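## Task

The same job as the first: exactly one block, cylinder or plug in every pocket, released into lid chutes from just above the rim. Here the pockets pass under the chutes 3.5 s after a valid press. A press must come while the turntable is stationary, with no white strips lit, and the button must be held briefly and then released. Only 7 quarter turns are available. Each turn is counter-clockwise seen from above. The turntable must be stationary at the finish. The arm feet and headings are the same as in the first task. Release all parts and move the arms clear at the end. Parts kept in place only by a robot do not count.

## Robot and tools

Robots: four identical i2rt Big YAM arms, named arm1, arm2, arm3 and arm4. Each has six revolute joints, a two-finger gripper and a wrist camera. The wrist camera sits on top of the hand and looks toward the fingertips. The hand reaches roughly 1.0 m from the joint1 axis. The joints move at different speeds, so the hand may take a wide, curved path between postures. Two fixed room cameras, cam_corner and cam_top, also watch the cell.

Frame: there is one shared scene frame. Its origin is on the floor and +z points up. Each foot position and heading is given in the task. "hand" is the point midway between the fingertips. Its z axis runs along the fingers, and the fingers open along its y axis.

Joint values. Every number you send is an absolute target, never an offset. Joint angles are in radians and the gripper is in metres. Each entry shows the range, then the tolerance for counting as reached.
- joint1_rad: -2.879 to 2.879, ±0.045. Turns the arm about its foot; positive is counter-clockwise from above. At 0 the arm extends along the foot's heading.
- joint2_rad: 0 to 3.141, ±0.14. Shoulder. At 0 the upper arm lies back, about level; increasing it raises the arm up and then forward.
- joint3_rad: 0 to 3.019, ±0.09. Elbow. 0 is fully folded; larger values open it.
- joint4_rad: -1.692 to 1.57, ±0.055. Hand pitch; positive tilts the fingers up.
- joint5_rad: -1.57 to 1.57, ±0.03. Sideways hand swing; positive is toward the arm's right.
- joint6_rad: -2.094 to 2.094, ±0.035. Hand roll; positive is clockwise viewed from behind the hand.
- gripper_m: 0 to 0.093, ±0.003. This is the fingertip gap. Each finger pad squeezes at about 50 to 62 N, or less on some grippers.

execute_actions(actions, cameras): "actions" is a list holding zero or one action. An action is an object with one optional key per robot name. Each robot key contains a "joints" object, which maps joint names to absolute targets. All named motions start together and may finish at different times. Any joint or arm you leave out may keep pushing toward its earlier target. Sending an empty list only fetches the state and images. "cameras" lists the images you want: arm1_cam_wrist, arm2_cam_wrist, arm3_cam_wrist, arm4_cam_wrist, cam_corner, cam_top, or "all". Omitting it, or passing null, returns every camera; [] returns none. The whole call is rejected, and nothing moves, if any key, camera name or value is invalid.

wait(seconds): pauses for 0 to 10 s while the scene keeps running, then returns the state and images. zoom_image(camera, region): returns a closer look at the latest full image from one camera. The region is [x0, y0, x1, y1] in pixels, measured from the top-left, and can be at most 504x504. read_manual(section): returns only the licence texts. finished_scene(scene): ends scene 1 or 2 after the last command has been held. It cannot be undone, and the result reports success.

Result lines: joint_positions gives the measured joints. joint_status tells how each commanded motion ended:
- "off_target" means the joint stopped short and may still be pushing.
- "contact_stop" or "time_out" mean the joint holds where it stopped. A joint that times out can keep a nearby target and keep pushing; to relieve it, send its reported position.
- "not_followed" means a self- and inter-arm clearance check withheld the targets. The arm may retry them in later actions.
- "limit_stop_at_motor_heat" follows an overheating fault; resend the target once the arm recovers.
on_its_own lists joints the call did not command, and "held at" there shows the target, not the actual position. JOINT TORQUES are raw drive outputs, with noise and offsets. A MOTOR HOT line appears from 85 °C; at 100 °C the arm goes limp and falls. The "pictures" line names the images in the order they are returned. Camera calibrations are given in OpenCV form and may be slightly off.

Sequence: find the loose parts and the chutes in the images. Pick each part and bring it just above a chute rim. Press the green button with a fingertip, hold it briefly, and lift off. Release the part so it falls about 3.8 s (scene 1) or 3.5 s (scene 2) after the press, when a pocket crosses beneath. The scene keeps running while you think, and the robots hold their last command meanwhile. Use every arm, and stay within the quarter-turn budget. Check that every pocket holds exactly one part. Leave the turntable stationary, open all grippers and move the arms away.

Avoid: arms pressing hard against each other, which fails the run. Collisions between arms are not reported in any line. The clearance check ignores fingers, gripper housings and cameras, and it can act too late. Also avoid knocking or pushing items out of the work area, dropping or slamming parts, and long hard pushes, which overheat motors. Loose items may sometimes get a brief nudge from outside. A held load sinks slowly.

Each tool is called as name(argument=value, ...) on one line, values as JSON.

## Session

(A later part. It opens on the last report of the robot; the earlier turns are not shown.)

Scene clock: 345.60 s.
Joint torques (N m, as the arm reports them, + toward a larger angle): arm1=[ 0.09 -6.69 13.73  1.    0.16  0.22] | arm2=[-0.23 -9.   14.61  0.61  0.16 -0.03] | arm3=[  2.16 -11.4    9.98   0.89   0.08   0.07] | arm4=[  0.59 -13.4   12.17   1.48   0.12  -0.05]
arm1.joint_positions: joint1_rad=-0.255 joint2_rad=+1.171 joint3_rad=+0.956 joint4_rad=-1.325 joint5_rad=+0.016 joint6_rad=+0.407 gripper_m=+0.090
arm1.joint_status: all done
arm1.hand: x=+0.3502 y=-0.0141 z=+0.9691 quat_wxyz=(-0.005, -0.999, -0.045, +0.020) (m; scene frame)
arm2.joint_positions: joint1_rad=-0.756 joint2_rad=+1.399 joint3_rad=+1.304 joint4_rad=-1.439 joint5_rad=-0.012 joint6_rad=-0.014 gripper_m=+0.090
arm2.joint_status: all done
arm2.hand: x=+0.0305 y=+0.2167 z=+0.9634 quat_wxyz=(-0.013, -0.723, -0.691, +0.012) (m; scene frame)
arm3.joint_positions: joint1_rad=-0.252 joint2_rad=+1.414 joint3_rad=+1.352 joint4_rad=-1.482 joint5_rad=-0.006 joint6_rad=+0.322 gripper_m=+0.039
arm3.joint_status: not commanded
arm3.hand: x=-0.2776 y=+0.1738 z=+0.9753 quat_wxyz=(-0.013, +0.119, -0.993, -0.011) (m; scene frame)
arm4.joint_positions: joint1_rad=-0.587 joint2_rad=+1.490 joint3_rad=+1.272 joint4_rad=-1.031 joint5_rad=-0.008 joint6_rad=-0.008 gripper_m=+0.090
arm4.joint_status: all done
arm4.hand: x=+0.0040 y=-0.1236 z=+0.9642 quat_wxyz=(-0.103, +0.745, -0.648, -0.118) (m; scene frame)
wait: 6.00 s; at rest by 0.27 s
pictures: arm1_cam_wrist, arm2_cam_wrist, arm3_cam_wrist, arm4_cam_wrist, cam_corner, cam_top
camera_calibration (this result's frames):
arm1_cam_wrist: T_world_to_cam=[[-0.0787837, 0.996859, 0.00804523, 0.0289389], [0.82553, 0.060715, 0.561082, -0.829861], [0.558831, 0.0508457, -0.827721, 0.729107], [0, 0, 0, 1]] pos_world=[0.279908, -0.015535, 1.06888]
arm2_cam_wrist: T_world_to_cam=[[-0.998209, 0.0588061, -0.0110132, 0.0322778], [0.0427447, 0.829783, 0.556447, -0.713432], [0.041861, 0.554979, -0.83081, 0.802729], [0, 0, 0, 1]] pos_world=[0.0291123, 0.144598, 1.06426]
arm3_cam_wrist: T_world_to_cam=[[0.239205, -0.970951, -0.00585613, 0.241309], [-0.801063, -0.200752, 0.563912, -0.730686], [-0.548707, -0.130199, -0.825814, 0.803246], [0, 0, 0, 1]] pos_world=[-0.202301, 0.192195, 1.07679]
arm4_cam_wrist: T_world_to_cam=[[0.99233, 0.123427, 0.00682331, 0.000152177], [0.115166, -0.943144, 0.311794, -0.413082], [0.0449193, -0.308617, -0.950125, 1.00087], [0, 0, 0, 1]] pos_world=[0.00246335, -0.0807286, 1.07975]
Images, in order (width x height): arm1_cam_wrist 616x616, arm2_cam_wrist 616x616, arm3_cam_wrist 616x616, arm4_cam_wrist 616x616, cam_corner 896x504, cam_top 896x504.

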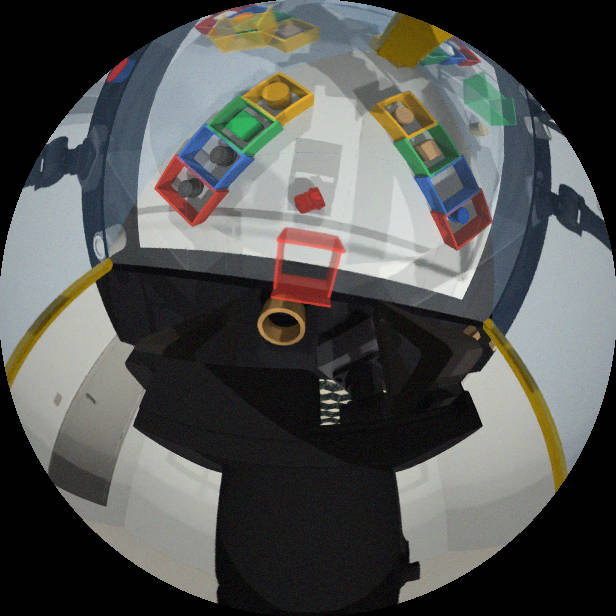

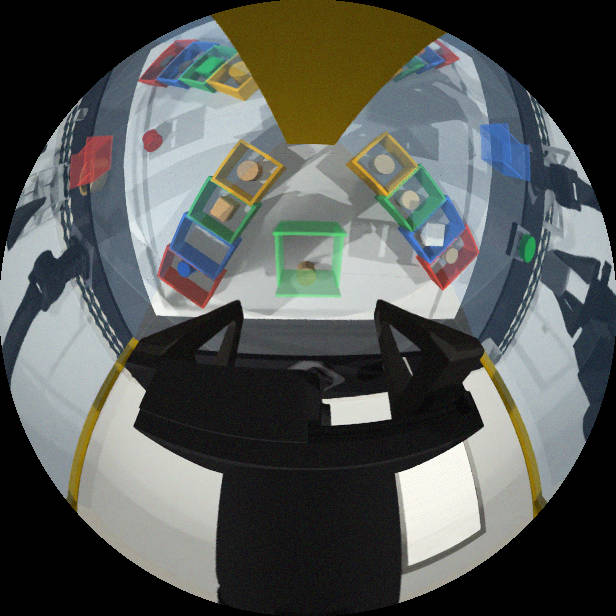

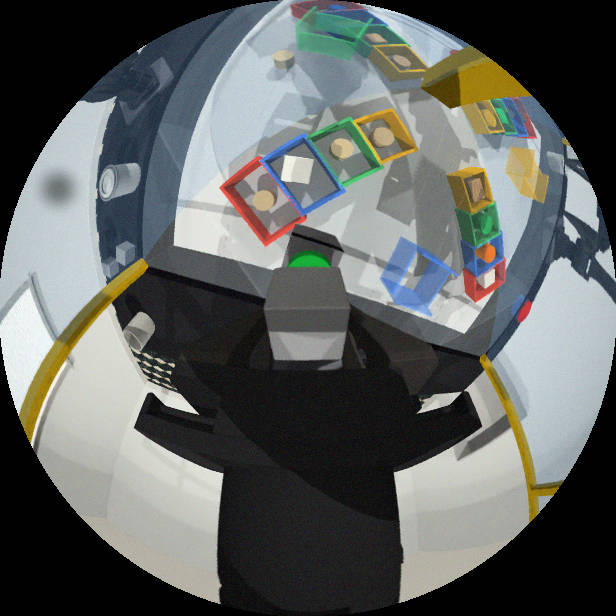

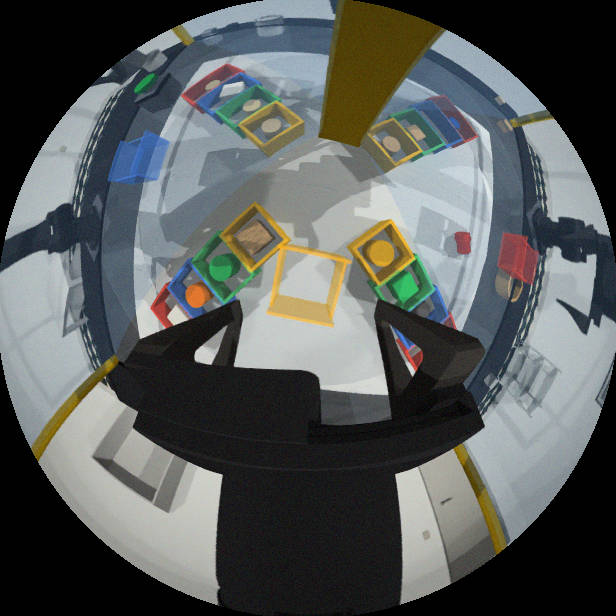

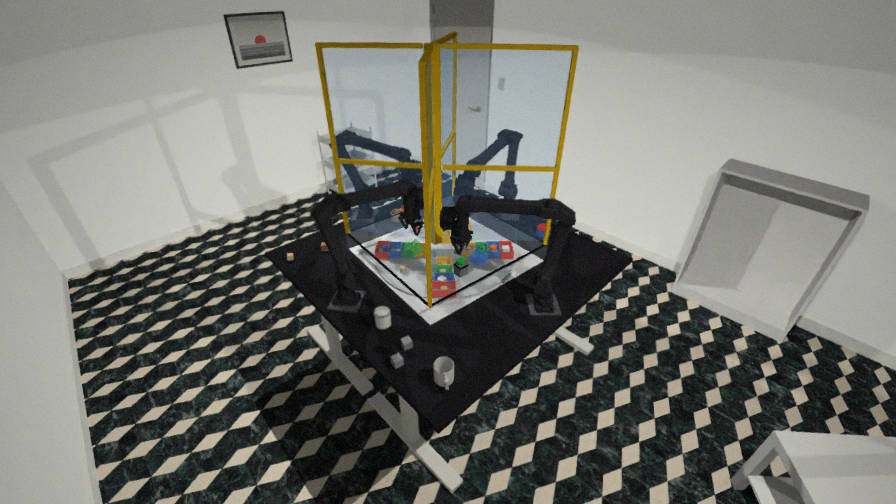

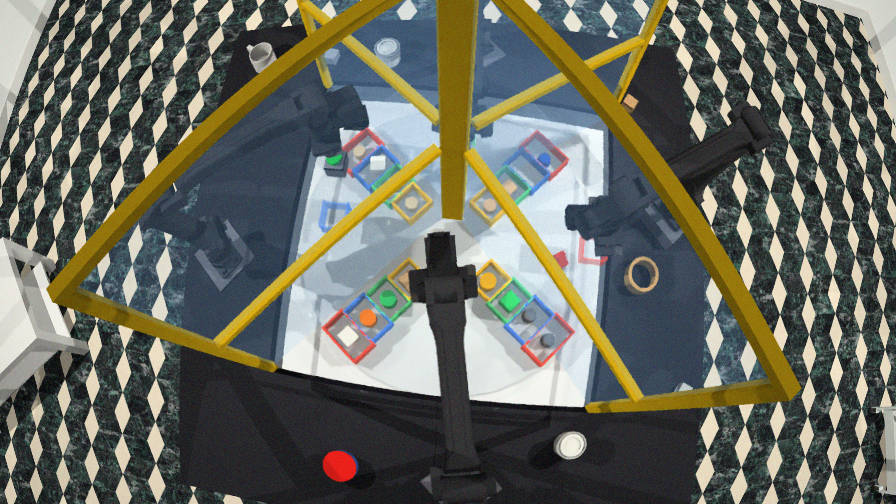

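execute_actions(actions=[{"arm3":{"joints":{"joint2_rad":1.55,"joint3_rad":1.37}},"arm1":{"joints":{"joint2_rad":0.95,"joint3_rad":0.9,"joint4_rad":-1.51}},"arm2":{"joints":{"joint2_rad":1.0,"joint3_rad":1.04,"joint4_rad":-1.58}},"arm4":{"joints":{"joint2_rad":0.9,"joint3_rad":0.88,"joint4_rad":-1.55}}}], cameras=["arm3_cam_wrist"])

wait(seconds=0.2)

execute_actions(actions=[{"arm3":{"joints":{"joint2_rad":1.42}}}], cameras=["cam_top"])

wait(seconds=8)

Scene clock: 362.03 s.
Joint torques (N m, as the arm reports them, + toward a larger angle): arm1=[ 0.05 -2.92  9.92 -0.21  0.16  0.22] | arm2=[-0.04 -4.09  8.87  0.19  0.15 -0.02] | arm3=[  2.15 -12.01   8.17   0.64   0.14   0.08] | arm4=[ 1.27 -3.38  7.69 -0.46  0.14 -0.05]
arm1.joint_positions: joint1_rad=-0.255 joint2_rad=+0.943 joint3_rad=+0.894 joint4_rad=-1.498 joint5_rad=+0.016 joint6_rad=+0.407 gripper_m=+0.090
arm1.joint_status: all done
arm1.hand: x=+0.4172 y=+0.0227 z=+1.0024 quat_wxyz=(-0.004, -0.999, -0.045, +0.017) (m; scene frame)
arm2.joint_positions: joint1_rad=-0.756 joint2_rad=+0.984 joint3_rad=+1.048 joint4_rad=-1.577 joint5_rad=-0.012 joint6_rad=-0.014 gripper_m=+0.090
arm2.joint_status: all done
arm2.hand: x=+0.0397 y=+0.3657 z=+0.9929 quat_wxyz=(-0.020, -0.723, -0.690, +0.020) (m; scene frame)
arm3.joint_positions: joint1_rad=-0.252 joint2_rad=+1.535 joint3_rad=+1.363 joint4_rad=-1.481 joint5_rad=-0.007 joint6_rad=+0.322 gripper_m=+0.039
arm3.joint_status: all done
arm3.hand: x=-0.2651 y=+0.1821 z=+0.9309 quat_wxyz=(+0.036, +0.119, -0.992, +0.012) (m; scene frame)
arm4.joint_positions: joint1_rad=-0.587 joint2_rad=+0.899 joint3_rad=+0.882 joint4_rad=-1.538 joint5_rad=-0.008 joint6_rad=-0.008 gripper_m=+0.090
arm4.joint_status: all done
arm4.hand: x=+0.0404 y=-0.4055 z=+0.9856 quat_wxyz=(-0.002, +0.754, -0.657, -0.004) (m; scene frame)
pictures: arm3_cam_wrist
camera_calibration (this result's frames):
arm3_cam_wrist: T_world_to_cam=[[0.240445, -0.970283, 0.0271363, 0.215561], [-0.744892, -0.166522, 0.64607, -0.76172], [-0.622352, -0.175558, -0.762796, 0.704592], [0, 0, 0, 1]] pos_world=[-0.180726, 0.206009, 1.02374]
Images, in order (width x height): arm3_cam_wrist 616x616.

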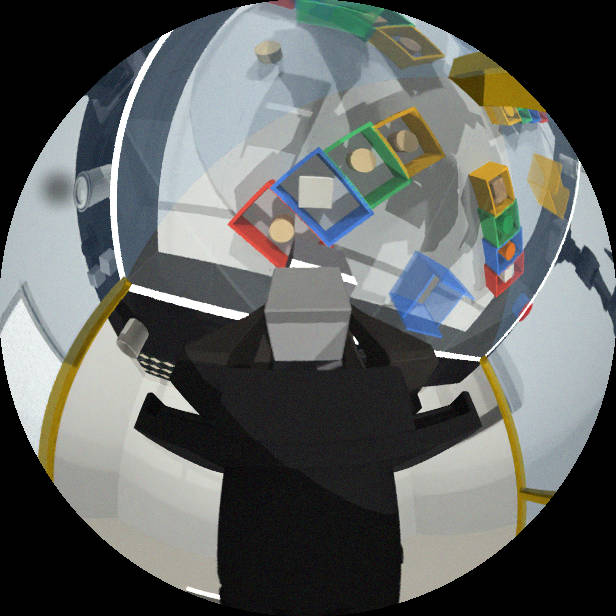

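Scene clock: 362.23 s.
Joint torques (N m, as the arm reports them, + toward a larger angle): arm1=[ 0.01 -2.97  9.97 -0.21  0.15  0.23] | arm2=[ 0.14 -3.79  8.9   0.19  0.15 -0.03] | arm3=[  1.91 -12.09   8.2    0.47   0.14   0.08] | arm4=[ 0.72 -4.03  7.55 -0.49  0.1  -0.04]
arm1.joint_positions: joint1_rad=-0.255 joint2_rad=+0.943 joint3_rad=+0.894 joint4_rad=-1.498 joint5_rad=+0.016 joint6_rad=+0.407 gripper_m=+0.090
arm1.joint_status: all done
arm1.hand: x=+0.4172 y=+0.0227 z=+1.0024 quat_wxyz=(-0.004, -0.999, -0.045, +0.017) (m; scene frame)
arm2.joint_positions: joint1_rad=-0.756 joint2_rad=+0.984 joint3_rad=+1.048 joint4_rad=-1.577 joint5_rad=-0.012 joint6_rad=-0.014 gripper_m=+0.090
arm2.joint_status: all done
arm2.hand: x=+0.0397 y=+0.3657 z=+0.9929 quat_wxyz=(-0.020, -0.723, -0.690, +0.020) (m; scene frame)
arm3.joint_positions: joint1_rad=-0.252 joint2_rad=+1.535 joint3_rad=+1.363 joint4_rad=-1.481 joint5_rad=-0.007 joint6_rad=+0.322 gripper_m=+0.039
arm3.joint_status: all done
arm3.hand: x=-0.2651 y=+0.1821 z=+0.9309 quat_wxyz=(+0.036, +0.119, -0.992, +0.012) (m; scene frame)
arm4.joint_positions: joint1_rad=-0.587 joint2_rad=+0.899 joint3_rad=+0.882 joint4_rad=-1.538 joint5_rad=-0.008 joint6_rad=-0.008 gripper_m=+0.090
arm4.joint_status: all done
arm4.hand: x=+0.0404 y=-0.4055 z=+0.9856 quat_wxyz=(-0.002, +0.754, -0.657, -0.004) (m; scene frame)
wait: 0.20 s; no rest
pictures: arm1_cam_wrist, arm2_cam_wrist, arm3_cam_wrist, arm4_cam_wrist, cam_corner, cam_top
camera_calibration (this result's frames):
arm1_cam_wrist: T_world_to_cam=[[-0.078894, 0.996824, 0.0108406, -0.00546751], [0.822127, 0.0589095, 0.566247, -0.909865], [0.56381, 0.0535859, -0.824164, 0.711616], [0, 0, 0, 1]] pos_world=[0.346377, 0.0209173, 1.10176]
arm2_cam_wrist: T_world_to_cam=[[-0.998235, 0.0583629, -0.0109861, 0.0332134], [0.043239, 0.841057, 0.539216, -0.840911], [0.0407101, 0.537789, -0.842096, 0.761687], [0, 0, 0, 1]] pos_world=[0.0385066, 0.295689, 1.09521]
arm3_cam_wrist: T_world_to_cam=[[0.240445, -0.970283, 0.0271363, 0.215561], [-0.744892, -0.166522, 0.64607, -0.76172], [-0.622352, -0.175558, -0.762796, 0.704592], [0, 0, 0, 1]] pos_world=[-0.180726, 0.206009, 1.02374]
arm4_cam_wrist: T_world_to_cam=[[0.992209, 0.124311, 0.00824454, -0.00236913], [0.0961842, -0.80641, 0.583482, -0.901406], [0.0791814, -0.578143, -0.812085, 0.685832], [0, 0, 0, 1]] pos_world=[0.0347465, -0.330099, 1.08293]
Images, in order (width x height): arm1_cam_wrist 616x616, arm2_cam_wrist 616x616, arm3_cam_wrist 616x616, arm4_cam_wrist 616x616, cam_corner 896x504, cam_top 896x504.

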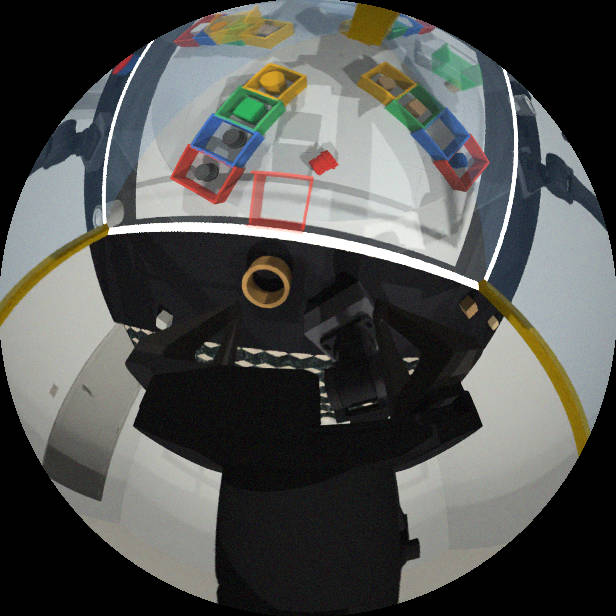

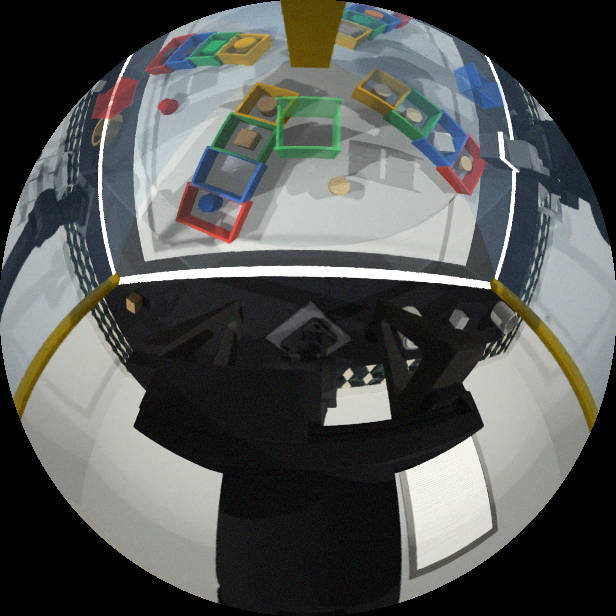

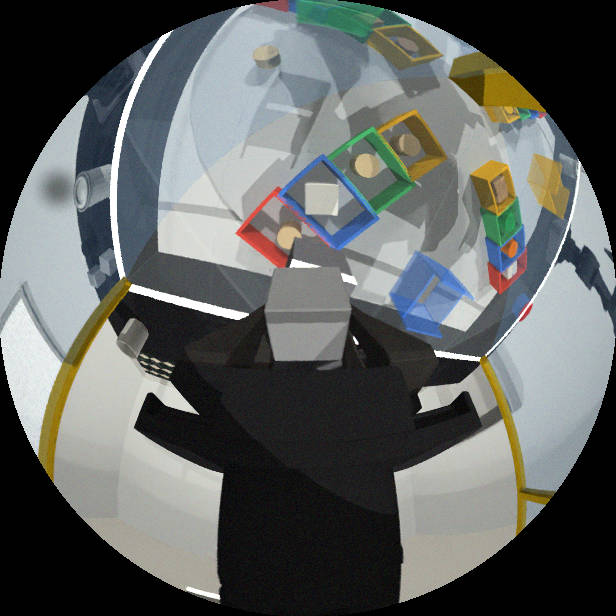

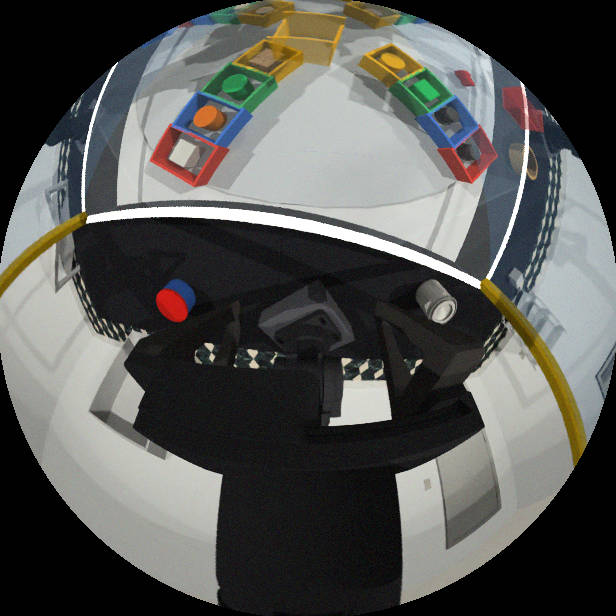

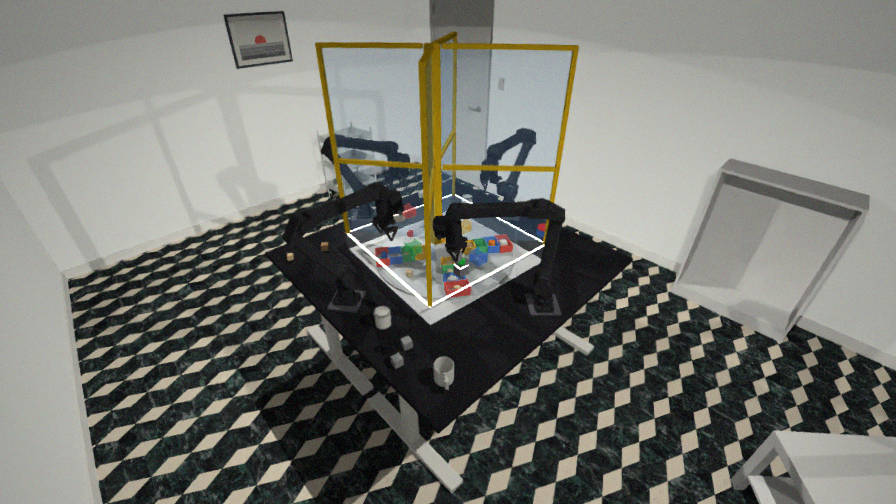

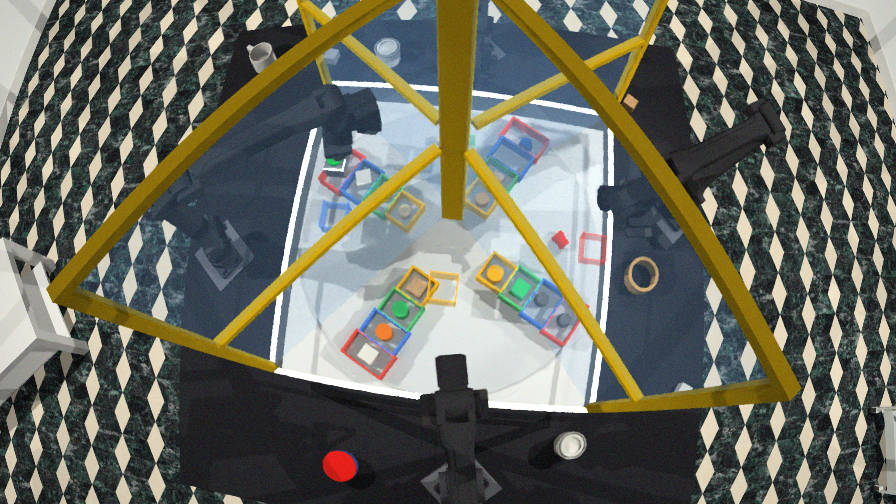

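Scene clock: 363.27 s.
Joint torques (N m, as the arm reports them, + toward a larger angle): arm1=[ 0.07 -2.98  9.95 -0.21  0.16  0.22] | arm2=[-0.05 -3.83  8.84  0.21  0.15 -0.01] | arm3=[  2.02 -11.19   8.63   0.88   0.07   0.09] | arm4=[ 0.4  -3.5   7.53 -0.32  0.13 -0.06]
arm1.joint_positions: joint1_rad=-0.255 joint2_rad=+0.943 joint3_rad=+0.894 joint4_rad=-1.498 joint5_rad=+0.016 joint6_rad=+0.407 gripper_m=+0.090
arm1.joint_status: not commanded
arm1.hand: x=+0.4172 y=+0.0227 z=+1.0024 quat_wxyz=(-0.004, -0.999, -0.045, +0.017) (m; scene frame)
arm2.joint_positions: joint1_rad=-0.756 joint2_rad=+0.984 joint3_rad=+1.048 joint4_rad=-1.577 joint5_rad=-0.012 joint6_rad=-0.014 gripper_m=+0.090
arm2.joint_status: not commanded
arm2.hand: x=+0.0397 y=+0.3657 z=+0.9929 quat_wxyz=(-0.020, -0.723, -0.690, +0.020) (m; scene frame)
arm3.joint_positions: joint1_rad=-0.252 joint2_rad=+1.419 joint3_rad=+1.363 joint4_rad=-1.481 joint5_rad=-0.006 joint6_rad=+0.322 gripper_m=+0.039
arm3.joint_status: all done
arm3.hand: x=-0.2745 y=+0.1757 z=+0.9774 quat_wxyz=(-0.016, +0.119, -0.993, -0.012) (m; scene frame)
arm4.joint_positions: joint1_rad=-0.587 joint2_rad=+0.899 joint3_rad=+0.882 joint4_rad=-1.538 joint5_rad=-0.008 joint6_rad=-0.008 gripper_m=+0.090
arm4.joint_status: not commanded
arm4.hand: x=+0.0404 y=-0.4055 z=+0.9856 quat_wxyz=(-0.002, +0.754, -0.657, -0.004) (m; scene frame)
pictures: cam_top
Images, in order (width x height): cam_top 896x504.

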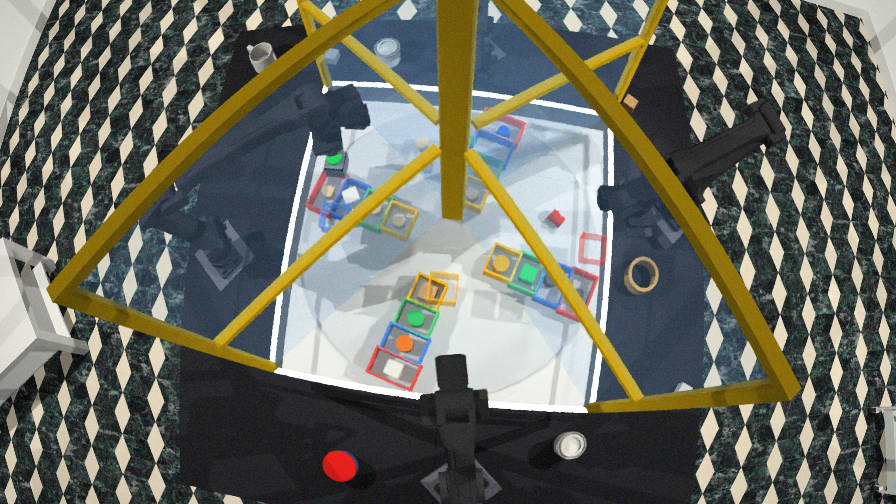

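Scene clock: 371.27 s.
Joint torques (N m, as the arm reports them, + toward a larger angle): arm1=[ 0.09 -2.91  9.96 -0.2   0.15  0.22] | arm2=[ 0.34 -3.98  8.82  0.17  0.15 -0.04] | arm3=[  2.18 -11.71   8.53   0.77   0.08   0.09] | arm4=[ 0.48 -3.75  7.67 -0.48  0.11 -0.06]
arm1.joint_positions: joint1_rad=-0.255 joint2_rad=+0.943 joint3_rad=+0.894 joint4_rad=-1.498 joint5_rad=+0.016 joint6_rad=+0.407 gripper_m=+0.090
arm1.joint_status: not commanded
arm1.hand: x=+0.4172 y=+0.0227 z=+1.0024 quat_wxyz=(-0.004, -0.999, -0.045, +0.017) (m; scene frame)
arm2.joint_positions: joint1_rad=-0.756 joint2_rad=+0.984 joint3_rad=+1.048 joint4_rad=-1.577 joint5_rad=-0.012 joint6_rad=-0.014 gripper_m=+0.090
arm2.joint_status: not commanded
arm2.hand: x=+0.0397 y=+0.3657 z=+0.9929 quat_wxyz=(-0.020, -0.723, -0.690, +0.020) (m; scene frame)
arm3.joint_positions: joint1_rad=-0.252 joint2_rad=+1.419 joint3_rad=+1.363 joint4_rad=-1.481 joint5_rad=-0.006 joint6_rad=+0.322 gripper_m=+0.039
arm3.joint_status: all done
arm3.hand: x=-0.2745 y=+0.1757 z=+0.9774 quat_wxyz=(-0.016, +0.119, -0.993, -0.012) (m; scene frame)
arm4.joint_positions: joint1_rad=-0.587 joint2_rad=+0.899 joint3_rad=+0.882 joint4_rad=-1.538 joint5_rad=-0.008 joint6_rad=-0.008 gripper_m=+0.090
arm4.joint_status: not commanded
arm4.hand: x=+0.0404 y=-0.4055 z=+0.9856 quat_wxyz=(-0.002, +0.754, -0.657, -0.004) (m; scene frame)
wait: 8.00 s; at rest by 0.27 s
pictures: arm1_cam_wrist, arm2_cam_wrist, arm3_cam_wrist, arm4_cam_wrist, cam_corner, cam_top
camera_calibration (this result's frames):
arm1_cam_wrist: T_world_to_cam=[[-0.078894, 0.996824, 0.0108406, -0.00546751], [0.822127, 0.0589095, 0.566247, -0.909865], [0.56381, 0.0535859, -0.824164, 0.711616], [0, 0, 0, 1]] pos_world=[0.346377, 0.0209173, 1.10176]
arm2_cam_wrist: T_world_to_cam=[[-0.998235, 0.0583629, -0.0109861, 0.0332134], [0.043239, 0.841057, 0.539216, -0.840911], [0.0407101, 0.537789, -0.842096, 0.761687], [0, 0, 0, 1]] pos_world=[0.0385066, 0.295689, 1.09521]
arm3_cam_wrist: T_world_to_cam=[[0.239225, -0.970933, -0.00777175, 0.24434], [-0.803969, -0.202562, 0.559109, -0.724752], [-0.544432, -0.127504, -0.829058, 0.810768], [0, 0, 0, 1]] pos_world=[-0.199722, 0.193807, 1.07929]
arm4_cam_wrist: T_world_to_cam=[[0.992209, 0.124311, 0.00824454, -0.00236913], [0.0961842, -0.80641, 0.583482, -0.901406], [0.0791814, -0.578143, -0.812085, 0.685832], [0, 0, 0, 1]] pos_world=[0.0347465, -0.330099, 1.08293]
Images, in order (width x height): arm1_cam_wrist 616x616, arm2_cam_wrist 616x616, arm3_cam_wrist 616x616, arm4_cam_wrist 616x616, cam_corner 896x504, cam_top 896x504.

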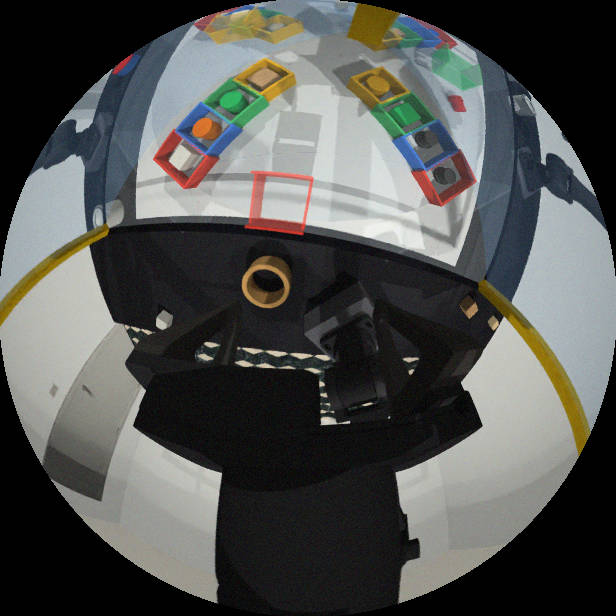

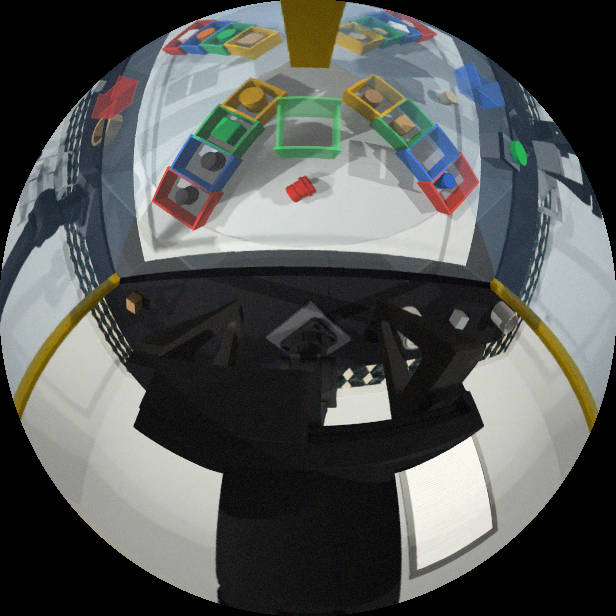

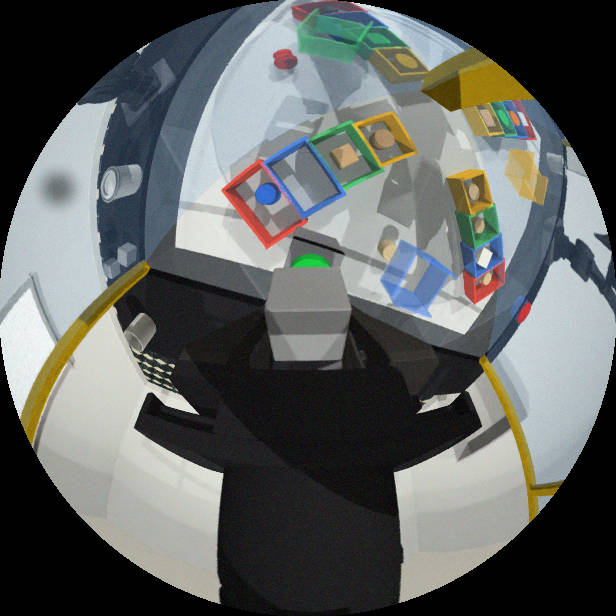

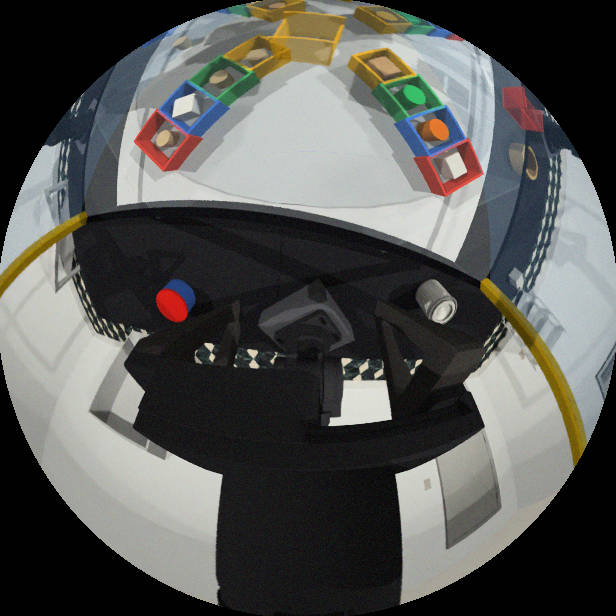

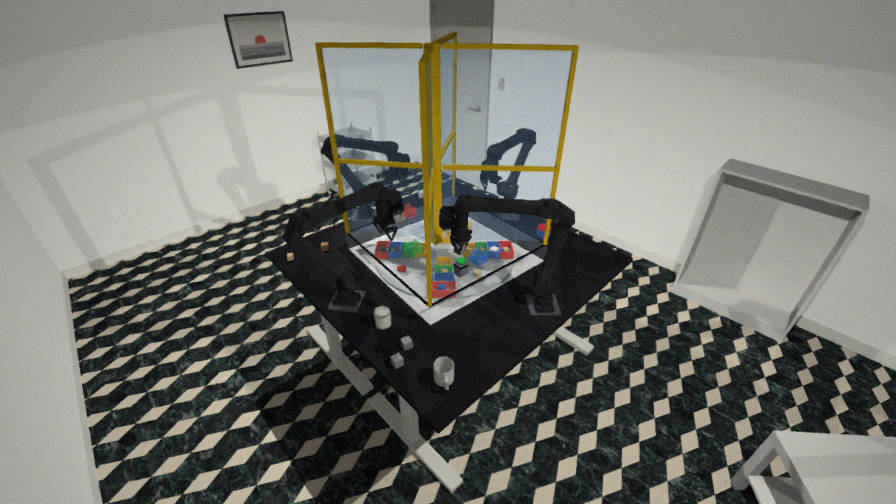

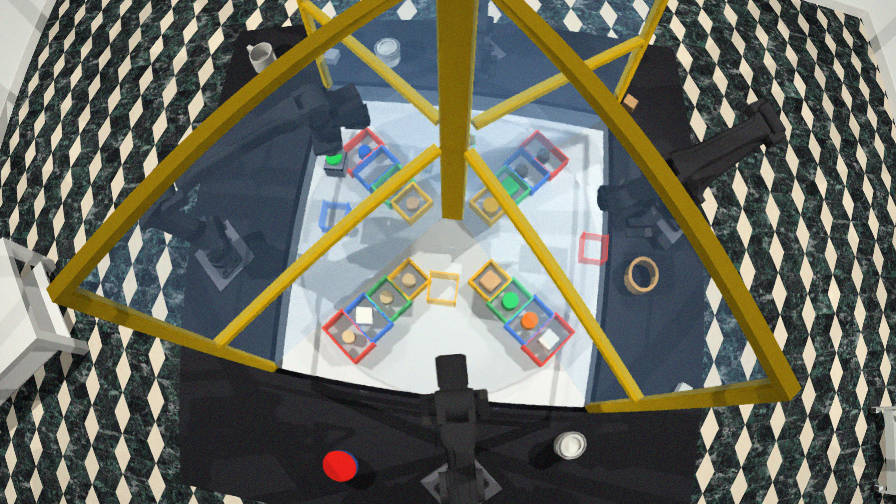

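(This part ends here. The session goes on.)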